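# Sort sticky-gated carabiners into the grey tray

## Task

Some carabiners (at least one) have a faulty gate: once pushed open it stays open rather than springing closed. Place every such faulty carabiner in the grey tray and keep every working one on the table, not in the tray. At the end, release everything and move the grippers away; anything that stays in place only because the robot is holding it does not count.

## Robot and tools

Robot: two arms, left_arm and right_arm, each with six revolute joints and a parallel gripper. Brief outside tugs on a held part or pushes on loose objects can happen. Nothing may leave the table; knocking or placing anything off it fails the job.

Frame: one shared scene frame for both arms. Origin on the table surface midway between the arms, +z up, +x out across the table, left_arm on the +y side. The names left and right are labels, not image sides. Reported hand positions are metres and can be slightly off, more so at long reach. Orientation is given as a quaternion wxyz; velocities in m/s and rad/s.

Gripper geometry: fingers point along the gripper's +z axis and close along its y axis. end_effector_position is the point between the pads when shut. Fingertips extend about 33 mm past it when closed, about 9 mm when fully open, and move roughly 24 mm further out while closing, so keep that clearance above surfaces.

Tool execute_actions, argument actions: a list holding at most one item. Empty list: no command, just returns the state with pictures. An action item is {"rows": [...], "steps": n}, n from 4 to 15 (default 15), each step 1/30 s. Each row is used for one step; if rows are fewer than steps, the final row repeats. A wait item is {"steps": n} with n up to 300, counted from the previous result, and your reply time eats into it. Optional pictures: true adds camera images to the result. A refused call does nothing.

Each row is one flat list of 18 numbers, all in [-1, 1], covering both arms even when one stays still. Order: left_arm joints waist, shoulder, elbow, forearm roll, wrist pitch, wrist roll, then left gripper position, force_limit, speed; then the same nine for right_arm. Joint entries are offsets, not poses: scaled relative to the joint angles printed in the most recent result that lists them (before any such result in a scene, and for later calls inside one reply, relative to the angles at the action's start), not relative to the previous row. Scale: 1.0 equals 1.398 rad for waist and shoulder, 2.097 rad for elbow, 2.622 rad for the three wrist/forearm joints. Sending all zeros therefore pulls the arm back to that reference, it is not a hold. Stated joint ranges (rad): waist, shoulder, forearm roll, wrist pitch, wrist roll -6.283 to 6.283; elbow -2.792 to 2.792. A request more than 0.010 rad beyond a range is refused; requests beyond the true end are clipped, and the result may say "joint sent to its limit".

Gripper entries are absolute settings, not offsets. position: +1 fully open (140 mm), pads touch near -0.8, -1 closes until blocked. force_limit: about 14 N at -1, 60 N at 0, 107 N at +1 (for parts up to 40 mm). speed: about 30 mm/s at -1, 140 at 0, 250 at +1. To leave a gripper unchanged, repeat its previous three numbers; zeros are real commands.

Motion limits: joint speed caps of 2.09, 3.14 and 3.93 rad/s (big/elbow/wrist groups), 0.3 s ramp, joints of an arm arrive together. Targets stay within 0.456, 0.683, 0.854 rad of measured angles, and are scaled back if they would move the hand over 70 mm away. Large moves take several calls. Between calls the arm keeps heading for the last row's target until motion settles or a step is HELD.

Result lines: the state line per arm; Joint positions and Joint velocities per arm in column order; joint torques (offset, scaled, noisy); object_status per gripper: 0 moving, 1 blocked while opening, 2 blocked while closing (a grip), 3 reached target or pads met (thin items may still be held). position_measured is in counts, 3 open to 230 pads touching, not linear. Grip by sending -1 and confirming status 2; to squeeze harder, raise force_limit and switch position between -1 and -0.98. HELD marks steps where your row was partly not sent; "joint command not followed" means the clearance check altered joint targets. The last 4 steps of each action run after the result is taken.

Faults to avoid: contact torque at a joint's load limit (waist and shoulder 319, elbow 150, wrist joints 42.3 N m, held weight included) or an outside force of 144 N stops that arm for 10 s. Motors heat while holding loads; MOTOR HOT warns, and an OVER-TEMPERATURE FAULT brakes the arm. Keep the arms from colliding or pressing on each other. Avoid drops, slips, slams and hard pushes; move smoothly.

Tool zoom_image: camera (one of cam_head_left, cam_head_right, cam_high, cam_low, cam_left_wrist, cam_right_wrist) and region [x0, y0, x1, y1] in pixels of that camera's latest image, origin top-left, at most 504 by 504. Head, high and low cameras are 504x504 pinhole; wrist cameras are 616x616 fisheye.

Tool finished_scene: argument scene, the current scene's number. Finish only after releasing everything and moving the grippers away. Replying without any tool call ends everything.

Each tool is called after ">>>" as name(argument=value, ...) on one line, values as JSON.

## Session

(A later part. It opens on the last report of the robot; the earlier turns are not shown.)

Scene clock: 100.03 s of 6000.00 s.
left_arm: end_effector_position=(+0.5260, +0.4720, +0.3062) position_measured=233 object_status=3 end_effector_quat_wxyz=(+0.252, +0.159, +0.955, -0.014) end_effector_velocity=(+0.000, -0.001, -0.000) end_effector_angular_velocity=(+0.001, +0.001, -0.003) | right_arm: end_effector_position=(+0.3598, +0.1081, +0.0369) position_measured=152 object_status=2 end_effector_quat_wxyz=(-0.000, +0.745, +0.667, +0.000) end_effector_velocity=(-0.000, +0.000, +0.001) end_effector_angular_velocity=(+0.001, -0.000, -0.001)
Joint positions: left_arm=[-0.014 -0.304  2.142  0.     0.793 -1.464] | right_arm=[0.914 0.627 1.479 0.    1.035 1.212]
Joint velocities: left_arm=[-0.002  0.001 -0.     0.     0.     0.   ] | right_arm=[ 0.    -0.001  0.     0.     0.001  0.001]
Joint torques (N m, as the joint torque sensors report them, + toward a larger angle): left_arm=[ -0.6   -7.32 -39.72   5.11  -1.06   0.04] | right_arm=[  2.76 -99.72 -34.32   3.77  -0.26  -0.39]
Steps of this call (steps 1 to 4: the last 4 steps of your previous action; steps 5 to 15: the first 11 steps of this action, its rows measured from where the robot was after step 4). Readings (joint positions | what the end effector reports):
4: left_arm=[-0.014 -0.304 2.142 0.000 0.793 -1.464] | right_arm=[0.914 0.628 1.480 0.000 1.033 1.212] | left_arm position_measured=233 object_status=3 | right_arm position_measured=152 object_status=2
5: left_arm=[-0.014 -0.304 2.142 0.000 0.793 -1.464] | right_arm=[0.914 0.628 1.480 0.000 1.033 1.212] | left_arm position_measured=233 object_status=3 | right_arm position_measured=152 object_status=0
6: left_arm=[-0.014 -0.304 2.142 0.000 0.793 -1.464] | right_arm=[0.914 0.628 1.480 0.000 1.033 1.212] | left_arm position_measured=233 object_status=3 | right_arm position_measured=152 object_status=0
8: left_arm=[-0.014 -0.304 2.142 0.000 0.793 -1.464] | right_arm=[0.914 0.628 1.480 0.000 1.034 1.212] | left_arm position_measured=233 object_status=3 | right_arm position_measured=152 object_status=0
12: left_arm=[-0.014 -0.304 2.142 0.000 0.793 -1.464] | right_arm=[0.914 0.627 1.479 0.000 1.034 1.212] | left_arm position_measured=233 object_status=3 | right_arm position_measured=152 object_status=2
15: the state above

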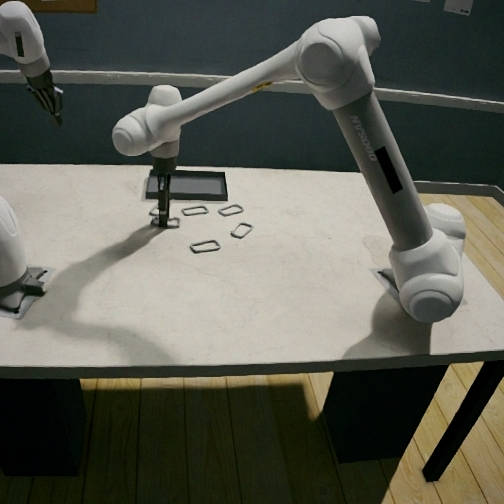

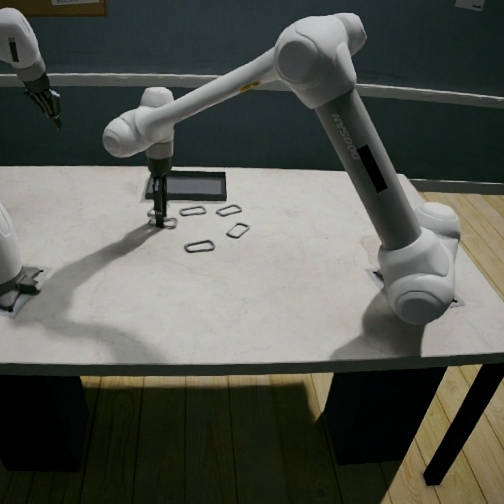

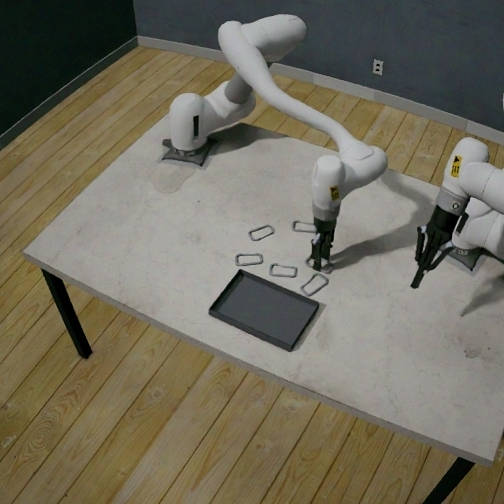

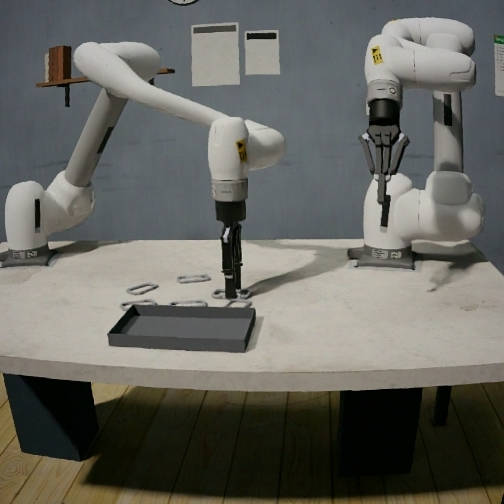

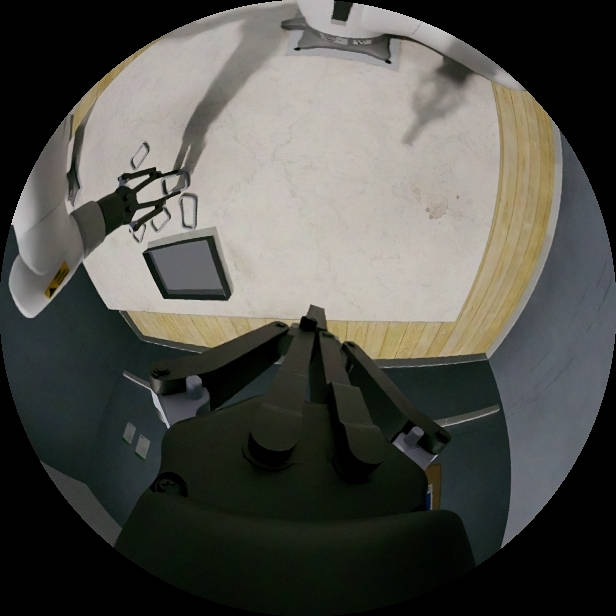

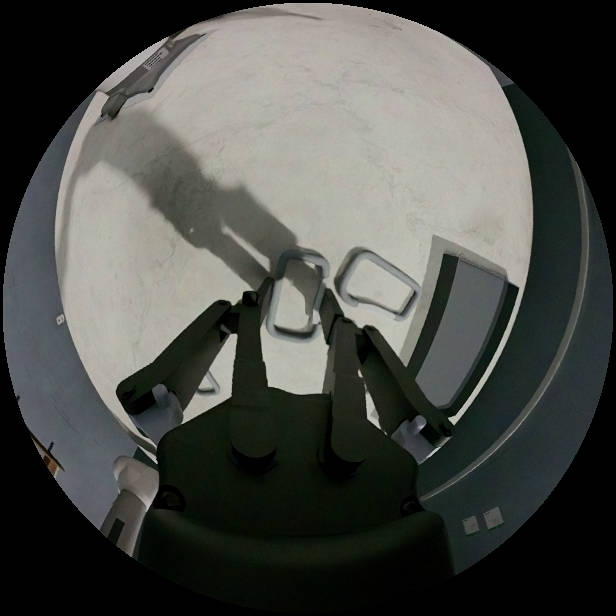

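>>> execute_actions(actions=[{"rows":[[0,0,0,0,0,0,-0.9,0,1,0,0,0,0,0,0,-0.47,-0.4,-0.7]],"steps":15}], pictures=true)

>>> zoom_image(camera="cam_right_wrist", region=[200, 200, 400, 400])

Scene clock: 100.53 s of 6000.00 s.
left_arm: end_effector_position=(+0.5260, +0.4720, +0.3062) position_measured=233 object_status=3 end_effector_quat_wxyz=(+0.252, +0.159, +0.955, -0.014) end_effector_velocity=(-0.000, +0.000, +0.000) end_effector_angular_velocity=(-0.001, -0.000, +0.002) | right_arm: end_effector_position=(+0.3598, +0.1081, +0.0369) position_measured=173 object_status=2 end_effector_quat_wxyz=(-0.000, +0.745, +0.667, +0.000) end_effector_velocity=(+0.000, +0.000, +0.001) end_effector_angular_velocity=(+0.001, -0.001, -0.000)
Joint positions: left_arm=[-0.014 -0.304  2.142  0.     0.793 -1.464] | right_arm=[0.914 0.627 1.479 0.    1.035 1.212]
Joint velocities: left_arm=[ 0.    -0.001 -0.    -0.001  0.    -0.002] | right_arm=[-0.    -0.001 -0.    -0.    -0.     0.   ]
Joint torques (N m, as the joint torque sensors report them, + toward a larger angle): left_arm=[ -0.62  -7.67 -39.27   5.1   -1.09   0.08] | right_arm=[  5.16 -98.86 -34.53   3.8   -0.05  -0.18]
Steps of this call (steps 1 to 4: the last 4 steps of your previous action; steps 5 to 15: the first 11 steps of this action). Readings (joint positions | what the end effector reports):
5: left_arm=[-0.014 -0.304 2.142 0.000 0.793 -1.464] | right_arm=[0.914 0.627 1.479 0.000 1.035 1.212] | left_arm position_measured=233 object_status=3 | right_arm position_measured=152 object_status=0
6: left_arm=[-0.014 -0.304 2.142 0.000 0.793 -1.464] | right_arm=[0.914 0.627 1.479 0.000 1.035 1.212] | left_arm position_measured=233 object_status=3 | right_arm position_measured=166 object_status=0
8: left_arm=[-0.014 -0.304 2.142 0.000 0.793 -1.464] | right_arm=[0.914 0.627 1.479 0.000 1.035 1.212] | left_arm position_measured=233 object_status=3 | right_arm position_measured=173 object_status=0
12: left_arm=[-0.014 -0.304 2.142 0.000 0.793 -1.464] | right_arm=[0.914 0.627 1.479 0.000 1.035 1.212] | left_arm position_measured=233 object_status=3 | right_arm position_measured=173 object_status=2
15: the state above

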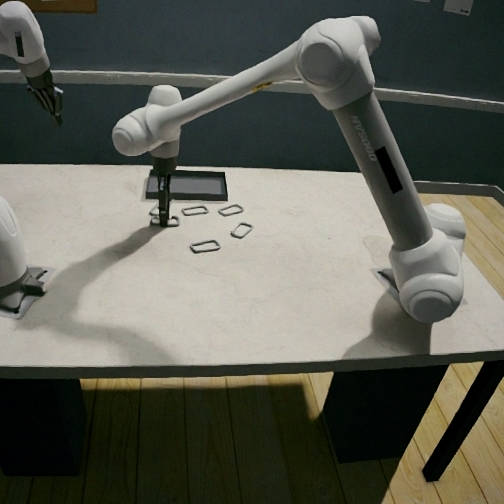

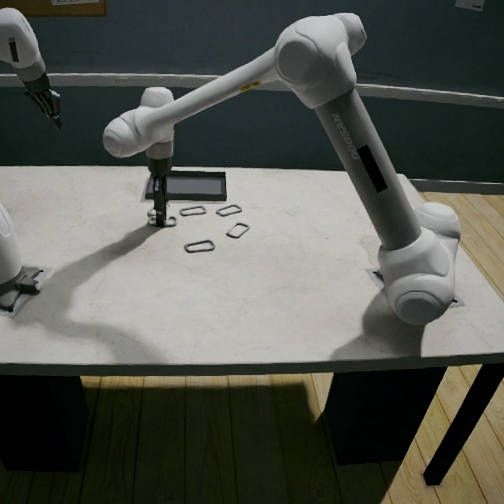

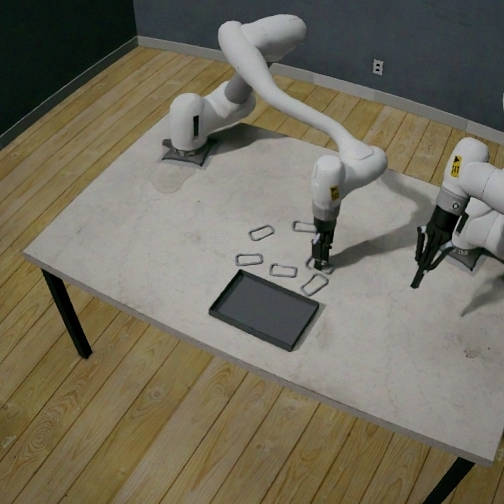

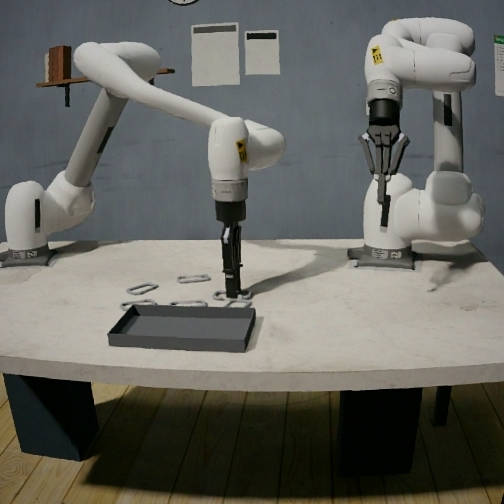

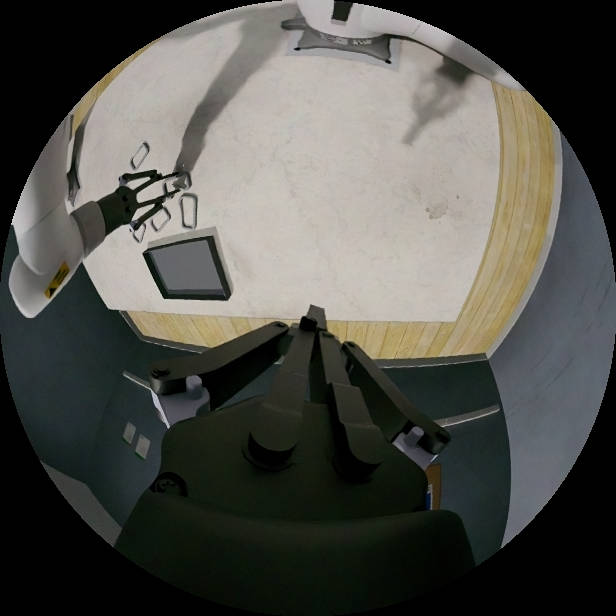

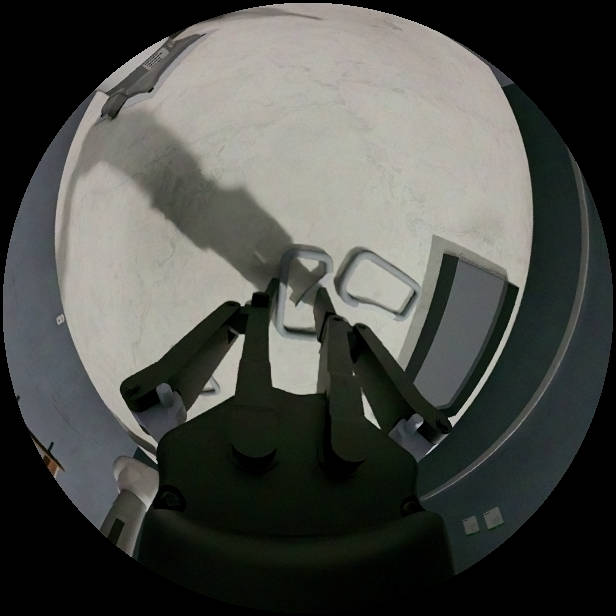

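Region (200, 200, 400, 400) of cam_right_wrist's 616x616 image, scaled by 2.520, with more detail than that image has.

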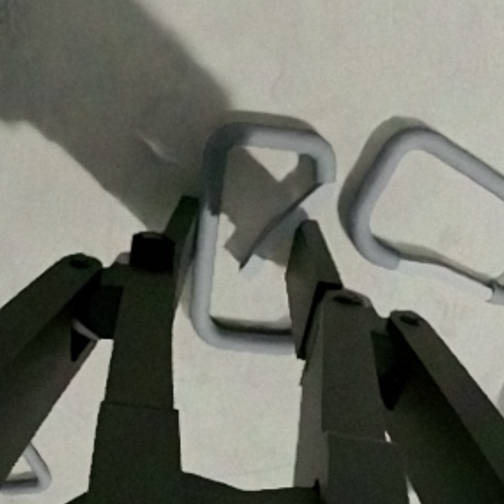

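>>> execute_actions(actions=[{"rows":[[0,0,0,0,0,0,-0.9,0,1,0,0,0,0,0,0,0.0,-0.4,-0.3]],"steps":15}], pictures=false)

>>> execute_actions(actions=[{"steps":15}], pictures=true)

>>> zoom_image(camera="cam_right_wrist", region=[200, 200, 400, 400])

Scene clock: 101.13 s of 6000.00 s.
left_arm: end_effector_position=(+0.5260, +0.4720, +0.3062) position_measured=233 object_status=3 end_effector_quat_wxyz=(+0.252, +0.159, +0.955, -0.014) end_effector_velocity=(-0.000, +0.000, +0.000) end_effector_angular_velocity=(+0.000, -0.001, +0.000) | right_arm: end_effector_position=(+0.3598, +0.1081, +0.0369) position_measured=129 object_status=0 end_effector_quat_wxyz=(-0.000, +0.745, +0.667, +0.000) end_effector_velocity=(+0.000, +0.000, +0.003) end_effector_angular_velocity=(+0.003, -0.001, -0.000)
Joint positions: left_arm=[-0.014 -0.304  2.142  0.     0.793 -1.464] | right_arm=[0.914 0.627 1.479 0.    1.035 1.212]
Joint velocities: left_arm=[ 0.    -0.001  0.     0.001 -0.    -0.   ] | right_arm=[ 0.    -0.003 -0.    -0.    -0.     0.   ]
Joint torques (N m, as the joint torque sensors report them, + toward a larger angle): left_arm=[  0.38  -8.13 -39.76   5.12  -1.01  -0.04] | right_arm=[  3.08 -98.9  -33.89   3.91   0.01  -0.29]
Steps of this call (steps 1 to 4: the last 4 steps of your previous action; steps 5 to 7: the robot went on to your last target; steps 8 to 18: the first 11 steps of this action). Readings (joint positions | what the end effector reports):
8: left_arm=[-0.014 -0.304 2.142 0.000 0.793 -1.464] | right_arm=[0.914 0.627 1.479 0.000 1.035 1.212] | left_arm position_measured=233 object_status=3 | right_arm position_measured=173 object_status=0
9: left_arm=[-0.014 -0.304 2.142 0.000 0.793 -1.464] | right_arm=[0.914 0.627 1.479 0.000 1.035 1.212] | left_arm position_measured=233 object_status=3 | right_arm position_measured=173 object_status=0
11: left_arm=[-0.014 -0.304 2.142 0.000 0.793 -1.464] | right_arm=[0.914 0.627 1.479 0.000 1.035 1.212] | left_arm position_measured=233 object_status=3 | right_arm position_measured=159 object_status=0
15: left_arm=[-0.014 -0.304 2.142 0.000 0.793 -1.464] | right_arm=[0.914 0.627 1.479 0.000 1.035 1.212] | left_arm position_measured=233 object_status=3 | right_arm position_measured=136 object_status=0
18: the state above

Scene clock: 101.63 s of 6000.00 s.
left_arm: end_effector_position=(+0.5260, +0.4720, +0.3062) position_measured=233 object_status=3 end_effector_quat_wxyz=(+0.252, +0.159, +0.955, -0.014) end_effector_velocity=(+0.000, +0.001, +0.000) end_effector_angular_velocity=(-0.000, -0.000, +0.002) | right_arm: end_effector_position=(+0.3598, +0.1081, +0.0369) position_measured=129 object_status=3 end_effector_quat_wxyz=(-0.000, +0.745, +0.667, +0.000) end_effector_velocity=(-0.000, -0.000, +0.000) end_effector_angular_velocity=(+0.000, -0.000, +0.000)
Joint positions: left_arm=[-0.014 -0.304  2.142  0.     0.793 -1.464] | right_arm=[0.914 0.627 1.479 0.    1.035 1.212]
Joint velocities: left_arm=[ 0.001 -0.    -0.     0.     0.    -0.001] | right_arm=[ 0.    -0.     0.001 -0.    -0.    -0.   ]
Joint torques (N m, as the joint torque sensors report them, + toward a larger angle): left_arm=[ -0.43  -6.8  -39.51   4.96  -1.07   0.03] | right_arm=[  3.98 -98.48 -34.04   3.68  -0.35  -0.4 ]
Kept back: nothing.
Steps of this call (steps 1 to 4: the last 4 steps of your previous action; steps 5 to 15: the robot went on to your last target). Readings (joint positions | what the end effector reports):
1: left_arm=[-0.014 -0.304 2.142 0.000 0.793 -1.464] | right_arm=[0.914 0.627 1.479 0.000 1.035 1.212] | left_arm position_measured=233 object_status=3 | right_arm position_measured=129 object_status=0
2: left_arm=[-0.014 -0.304 2.142 0.000 0.793 -1.464] | right_arm=[0.914 0.627 1.479 0.000 1.035 1.212] | left_arm position_measured=233 object_status=3 | right_arm position_measured=129 object_status=0
4: left_arm=[-0.014 -0.304 2.142 0.000 0.793 -1.464] | right_arm=[0.914 0.627 1.479 0.000 1.035 1.212] | left_arm position_measured=233 object_status=3 | right_arm position_measured=129 object_status=3
8: left_arm=[-0.014 -0.304 2.142 0.000 0.793 -1.464] | right_arm=[0.914 0.627 1.479 0.000 1.035 1.212] | left_arm position_measured=233 object_status=3 | right_arm position_measured=129 object_status=3
15: the state above
All arms were judged still, so your last target was given up. Only a new action makes them travel on or press farther. Fingers that are still opening or closing keep moving.

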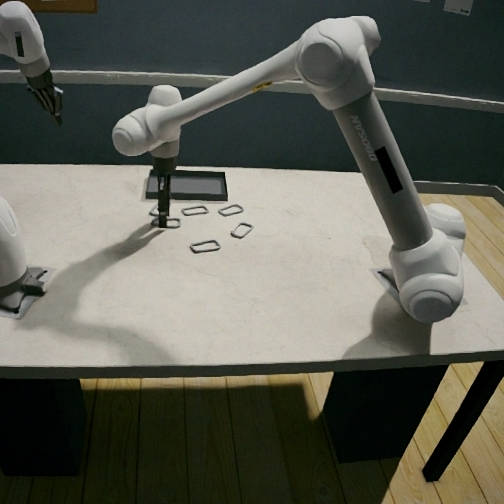

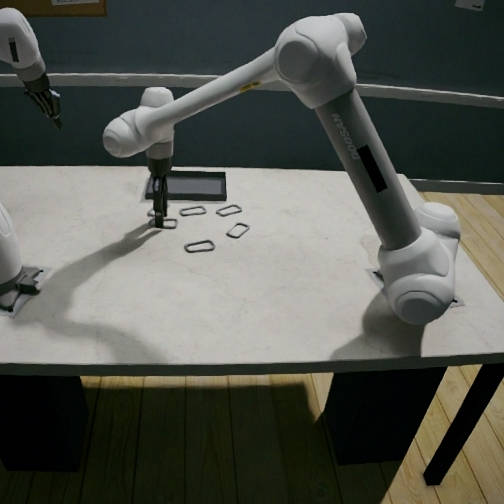

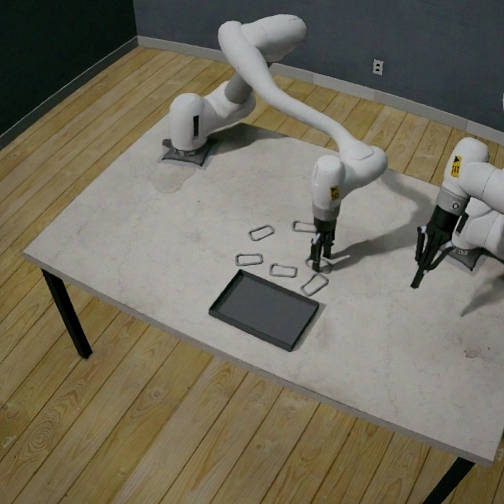

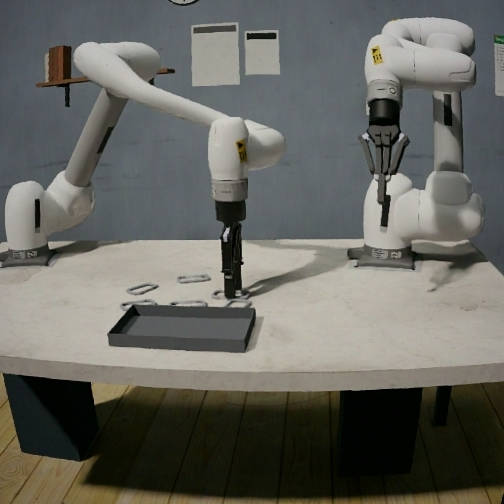

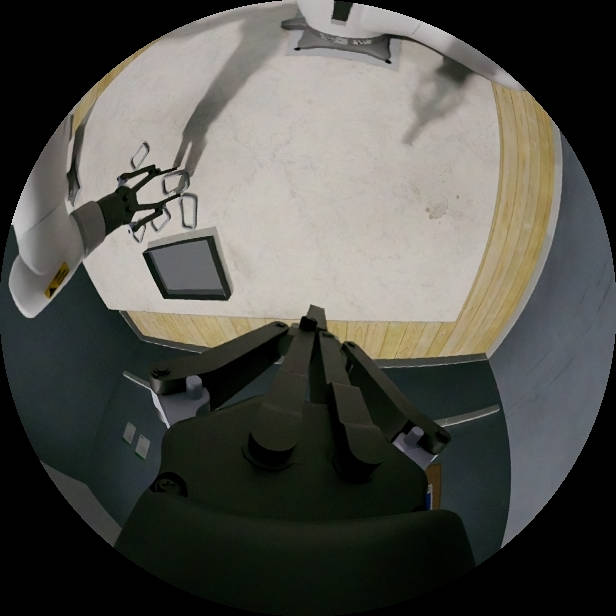

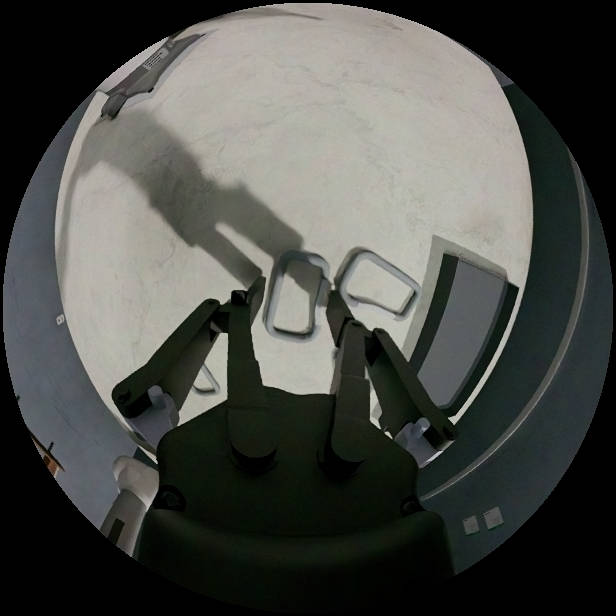

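Region (200, 200, 400, 400) of cam_right_wrist's 616x616 image, scaled by 2.520, with more detail than that image has.

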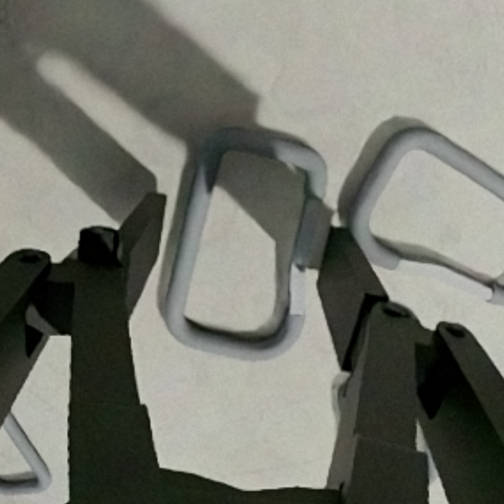

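>>> execute_actions(actions=[{"rows":[[0,0,0,0,0,0,-0.9,0,1,0,-0.029,-0.015,0,0.0275,0,0,-0.9,0],[0,0,0,0,0,0,-0.9,0,1,0,-0.029,-0.015,0,0.0275,0,0,-0.9,0],[0,0,0,0,0,0,-0.9,0,1,0,-0.029,-0.015,0,0.0275,0,0,-0.9,0],[0,0,0,0,0,0,-0.9,0,1,0,-0.029,-0.015,0,0.0275,0,0,-0.9,0],[0,0,0,0,0,0,-0.9,0,1,0,-0.029,-0.015,0,0.0275,0,0,-0.9,0],[0,0,0,0,0,0,-0.9,0,1,0,-0.029,-0.015,0,0.0275,0,0,-0.9,0],[0,0,0,0,0,0,-0.9,0,1,-0.0592,0.0036,-0.0556,0,0.0428,-0.44,0,-0.9,0]],"steps":15}], pictures=false)

>>> execute_actions(actions=[{"steps":20}], pictures=true)

>>> zoom_image(camera="cam_right_wrist", region=[200, 200, 400, 400])

Scene clock: 102.60 s of 6000.00 s.
left_arm: end_effector_position=(+0.5260, +0.4720, +0.3062) position_measured=233 object_status=3 end_effector_quat_wxyz=(+0.252, +0.159, +0.955, -0.014) end_effector_velocity=(-0.000, +0.000, +0.000) end_effector_angular_velocity=(+0.000, -0.001, +0.001) | right_arm: end_effector_position=(+0.3695, +0.1076, +0.0869) position_measured=129 object_status=3 end_effector_quat_wxyz=(-0.000, +0.710, +0.704, -0.000) end_effector_velocity=(+0.157, +0.001, +0.025) end_effector_angular_velocity=(-0.013, +0.007, +1.500)
Joint positions: left_arm=[-0.014 -0.304  2.142  0.     0.793 -1.464] | right_arm=[0.903 0.594 1.434 0.    1.114 1.099]
Joint velocities: left_arm=[ 0.    -0.001  0.     0.001  0.    -0.001] | right_arm=[-0.164  0.088 -0.198 -0.     0.126 -1.664]
Joint torques (N m, as the joint torque sensors report them, + toward a larger angle): left_arm=[ -0.56  -7.42 -39.88   5.07  -1.07   0.08] | right_arm=[ -4.13 -94.78 -37.48   3.66  -0.09  -0.62]
Steps of this call (steps 1 to 18: nothing new was sent; steps 19 to 29: the first 11 steps of this action). Readings (joint positions | what the end effector reports):
19: left_arm=[-0.014 -0.304 2.142 0.000 0.793 -1.464] | right_arm=[0.914 0.627 1.479 0.000 1.035 1.212] | left_arm position_measured=233 object_status=3 | right_arm position_measured=129 object_status=3
20: left_arm=[-0.014 -0.304 2.142 0.000 0.793 -1.464] | right_arm=[0.914 0.624 1.477 0.000 1.041 1.212] | left_arm position_measured=233 object_status=3 | right_arm position_measured=129 object_status=3
22: left_arm=[-0.014 -0.304 2.142 0.000 0.793 -1.464] | right_arm=[0.914 0.603 1.460 0.000 1.077 1.212] | left_arm position_measured=233 object_status=3 | right_arm position_measured=129 object_status=3
26: left_arm=[-0.014 -0.304 2.142 0.000 0.793 -1.464] | right_arm=[0.913 0.589 1.448 0.000 1.104 1.205] | left_arm position_measured=233 object_status=3 | right_arm position_measured=129 object_status=3
29: the state above

Scene clock: 103.27 s of 6000.00 s.
left_arm: end_effector_position=(+0.5260, +0.4720, +0.3062) position_measured=233 object_status=3 end_effector_quat_wxyz=(+0.252, +0.159, +0.955, -0.014) end_effector_velocity=(-0.000, -0.000, +0.000) end_effector_angular_velocity=(-0.001, -0.000, -0.000) | right_arm: end_effector_position=(+0.4384, +0.1030, +0.0904) position_measured=129 object_status=3 end_effector_quat_wxyz=(-0.000, +0.300, +0.954, +0.000) end_effector_velocity=(+0.000, -0.000, -0.001) end_effector_angular_velocity=(-0.001, +0.001, +0.002)
Joint positions: left_arm=[-0.014 -0.304  2.142  0.     0.793 -1.464] | right_arm=[0.831 0.632 1.362 0.    1.147 0.059]
Joint velocities: left_arm=[-0.    -0.    -0.    -0.001 -0.     0.001] | right_arm=[-0.     0.002 -0.     0.     0.    -0.003]
Joint torques (N m, as the joint torque sensors report them, + toward a larger angle): left_arm=[ -0.01  -7.53 -40.     5.04  -1.07   0.07] | right_arm=[   2.64 -101.22  -36.34    3.89   -0.31   -0.09]
Kept back: nothing.
Steps of this call (steps 1 to 4: the last 4 steps of your previous action; steps 5 to 20: the robot went on to your last target). Readings (joint positions | what the end effector reports):
1: left_arm=[-0.014 -0.304 2.142 0.000 0.793 -1.464] | right_arm=[0.897 0.597 1.427 0.000 1.118 1.035] | left_arm position_measured=233 object_status=3 | right_arm position_measured=129 object_status=3
2: left_arm=[-0.014 -0.304 2.142 0.000 0.793 -1.464] | right_arm=[0.890 0.601 1.418 0.000 1.123 0.957] | left_arm position_measured=233 object_status=3 | right_arm position_measured=129 object_status=3
4: left_arm=[-0.014 -0.304 2.142 0.000 0.793 -1.464] | right_arm=[0.872 0.611 1.400 0.000 1.130 0.756] | left_arm position_measured=233 object_status=3 | right_arm position_measured=129 object_status=3
8: left_arm=[-0.014 -0.304 2.142 0.000 0.793 -1.464] | right_arm=[0.844 0.625 1.375 0.000 1.141 0.338] | left_arm position_measured=233 object_status=3 | right_arm position_measured=129 object_status=3
20: the state above

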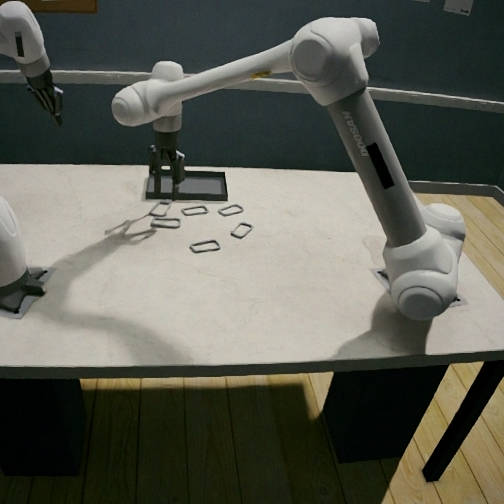

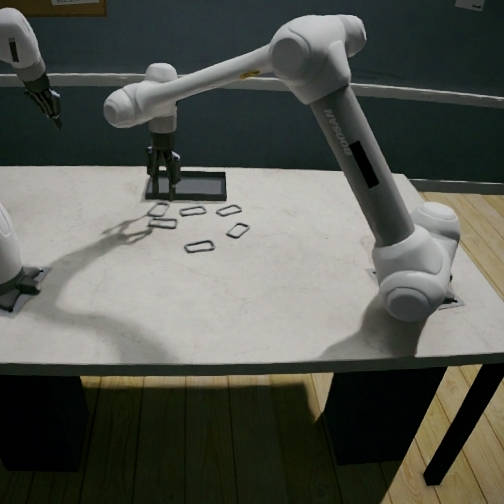

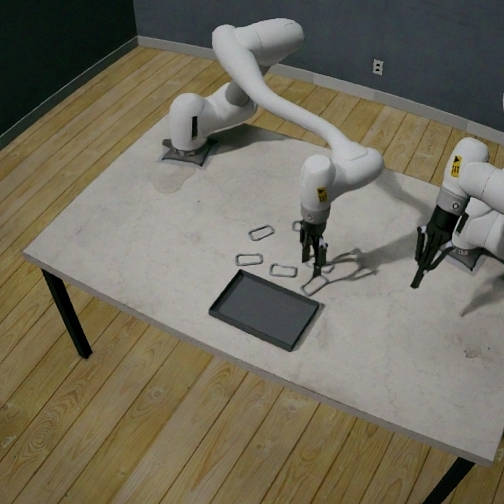

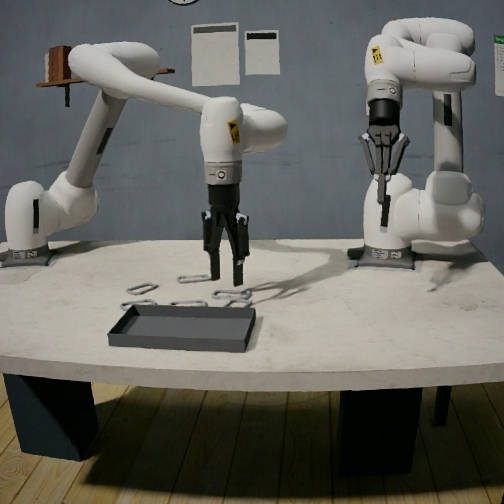

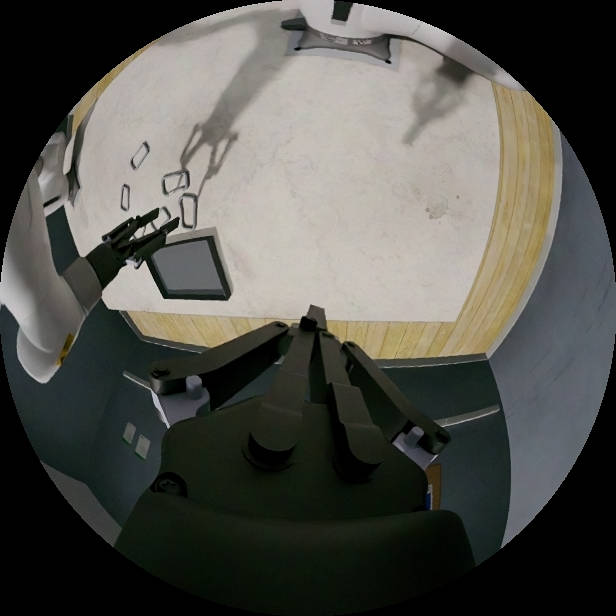

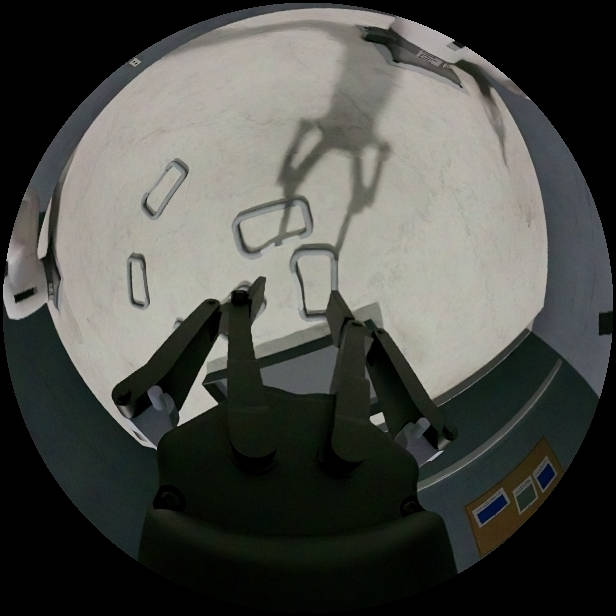

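Region (200, 200, 400, 400) of cam_right_wrist's 616x616 image, scaled by 2.520, with more detail than that image has.

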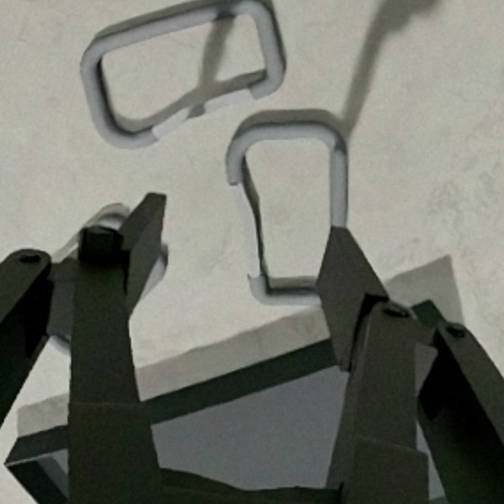

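>>> execute_actions(actions=[{"rows":[[0,0,0,0,0,0,-0.9,0,1,-0.0079,0.02,-0.02,0,0.004,-0.0046,0,-0.9,0],[0,0,0,0,0,0,-0.9,0,1,-0.0079,0.02,-0.02,0,0.004,-0.0046,0,-0.9,0],[0,0,0,0,0,0,-0.9,0,1,-0.0079,0.02,-0.02,0,0.004,-0.0046,0,-0.9,0],[0,0,0,0,0,0,-0.9,0,1,-0.0079,0.0386,-0.012,0,-0.0108,-0.0046,0,-0.9,0]],"steps":15}], pictures=false)

>>> execute_actions(actions=[{"steps":10}], pictures=true)

>>> zoom_image(camera="cam_right_wrist", region=[200, 200, 400, 400])

Scene clock: 104.10 s of 6000.00 s.
left_arm: end_effector_position=(+0.5260, +0.4720, +0.3062) position_measured=233 object_status=3 end_effector_quat_wxyz=(+0.252, +0.159, +0.955, -0.014) end_effector_velocity=(-0.000, -0.001, +0.000) end_effector_angular_velocity=(-0.001, +0.000, +0.000) | right_arm: end_effector_position=(+0.4570, +0.1146, +0.0568) position_measured=129 object_status=3 end_effector_quat_wxyz=(-0.000, +0.300, +0.954, -0.000) end_effector_velocity=(+0.004, +0.003, -0.017) end_effector_angular_velocity=(+0.003, -0.002, +0.002)
Joint positions: left_arm=[-0.014 -0.304  2.142  0.     0.793 -1.464] | right_arm=[0.82  0.685 1.337 0.    1.12  0.047]
Joint velocities: left_arm=[-0.001 -0.     0.     0.    -0.    -0.002] | right_arm=[-0.002  0.016  0.004 -0.001 -0.024 -0.003]
Joint torques (N m, as the joint torque sensors report them, + toward a larger angle): left_arm=[ -0.16  -7.16 -39.96   5.03  -1.09   0.03] | right_arm=[   2.3  -105.89  -36.14    3.94   -0.25   -0.25]
Steps of this call (steps 1 to 14: the robot went on to your last target; steps 15 to 25: the first 11 steps of this action). Readings (joint positions | what the end effector reports):
15: left_arm=[-0.014 -0.304 2.142 0.000 0.793 -1.464] | right_arm=[0.831 0.632 1.362 0.000 1.147 0.058] | left_arm position_measured=233 object_status=3 | right_arm position_measured=129 object_status=3
16: left_arm=[-0.014 -0.304 2.142 0.000 0.793 -1.464] | right_arm=[0.830 0.635 1.357 0.000 1.148 0.057] | left_arm position_measured=233 object_status=3 | right_arm position_measured=129 object_status=3
18: left_arm=[-0.014 -0.304 2.142 0.000 0.793 -1.464] | right_arm=[0.824 0.650 1.336 0.000 1.153 0.051] | left_arm position_measured=233 object_status=3 | right_arm position_measured=129 object_status=3
22: left_arm=[-0.014 -0.304 2.142 0.000 0.793 -1.464] | right_arm=[0.821 0.680 1.336 0.000 1.127 0.047] | left_arm position_measured=233 object_status=3 | right_arm position_measured=129 object_status=3
25: the state above

Scene clock: 104.43 s of 6000.00 s.
left_arm: end_effector_position=(+0.5260, +0.4720, +0.3062) position_measured=233 object_status=3 end_effector_quat_wxyz=(+0.252, +0.159, +0.955, -0.014) end_effector_velocity=(+0.000, +0.001, +0.000) end_effector_angular_velocity=(+0.001, -0.001, +0.001) | right_arm: end_effector_position=(+0.4572, +0.1147, +0.0554) position_measured=129 object_status=3 end_effector_quat_wxyz=(-0.000, +0.300, +0.954, -0.000) end_effector_velocity=(-0.000, +0.000, -0.000) end_effector_angular_velocity=(+0.000, +0.000, -0.001)
Joint positions: left_arm=[-0.014 -0.304  2.142  0.     0.793 -1.464] | right_arm=[0.82  0.686 1.337 0.    1.119 0.047]
Joint velocities: left_arm=[ 0.001 -0.001 -0.     0.001 -0.     0.   ] | right_arm=[ 0.     0.     0.     0.001 -0.001  0.   ]
Joint torques (N m, as the joint torque sensors report them, + toward a larger angle): left_arm=[ -0.59  -7.91 -39.68   5.13  -1.02  -0.04] | right_arm=[   2.73 -104.85  -36.37    3.8    -0.15   -0.32]
Kept back: nothing.
Steps of this call (steps 1 to 4: the last 4 steps of your previous action; steps 5 to 10: the robot went on to your last target). Readings (joint positions | what the end effector reports):
1: left_arm=[-0.014 -0.304 2.142 0.000 0.793 -1.464] | right_arm=[0.820 0.685 1.337 0.000 1.120 0.047] | left_arm position_measured=233 object_status=3 | right_arm position_measured=129 object_status=3
2: left_arm=[-0.014 -0.304 2.142 0.000 0.793 -1.464] | right_arm=[0.820 0.685 1.337 0.000 1.119 0.047] | left_arm position_measured=233 object_status=3 | right_arm position_measured=129 object_status=3
4: left_arm=[-0.014 -0.304 2.142 0.000 0.793 -1.464] | right_arm=[0.820 0.686 1.337 0.000 1.119 0.047] | left_arm position_measured=233 object_status=3 | right_arm position_measured=129 object_status=3
8: left_arm=[-0.014 -0.304 2.142 0.000 0.793 -1.464] | right_arm=[0.820 0.686 1.337 0.000 1.119 0.047] | left_arm position_measured=233 object_status=3 | right_arm position_measured=129 object_status=3
10: the state above

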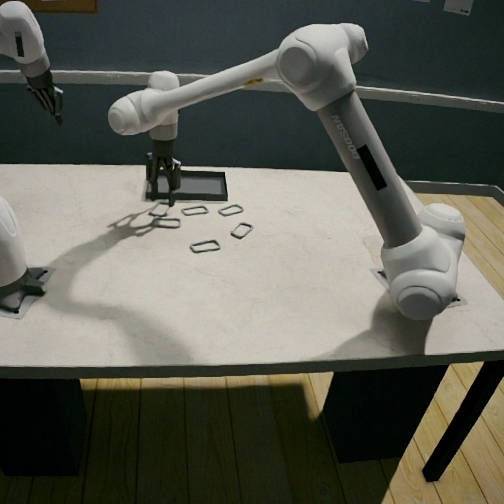

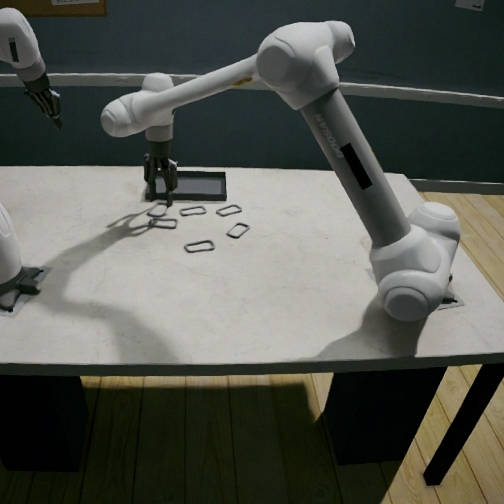

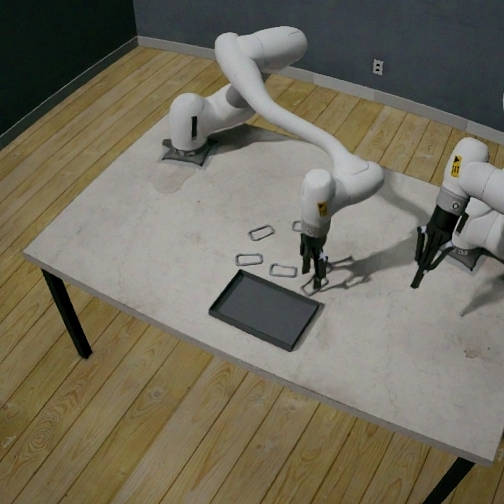

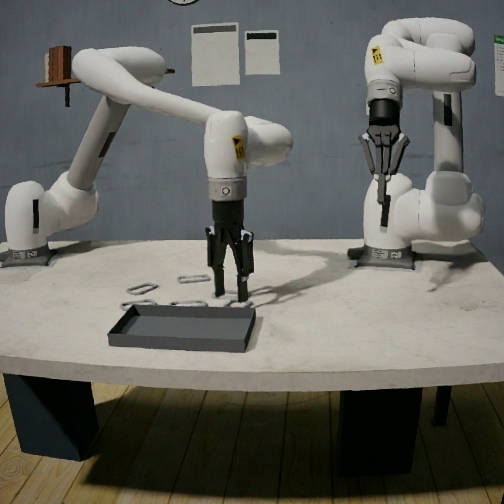

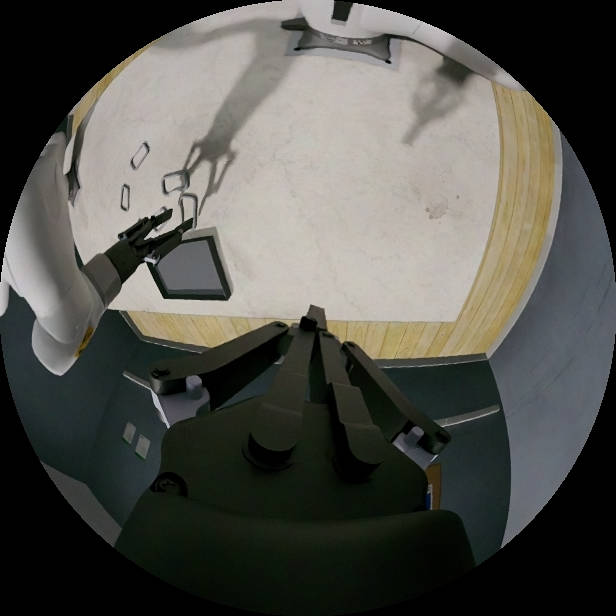

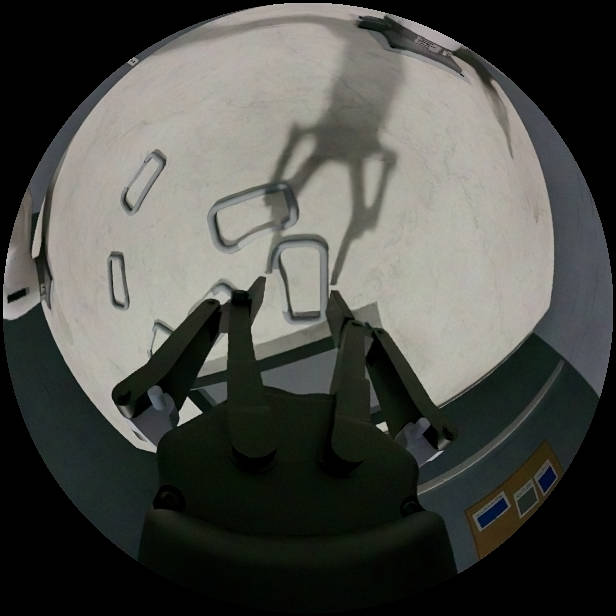

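Region (200, 200, 400, 400) of cam_right_wrist's 616x616 image, scaled by 2.520, with more detail than that image has.

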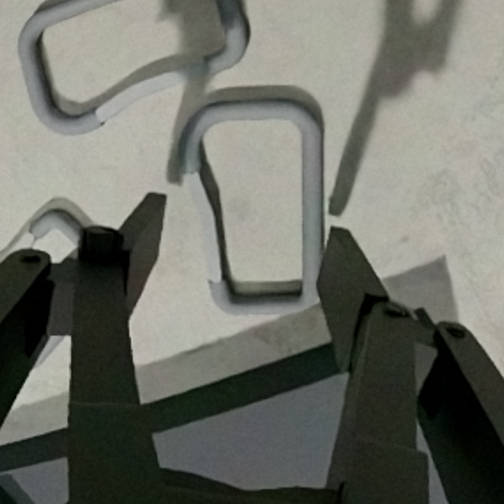

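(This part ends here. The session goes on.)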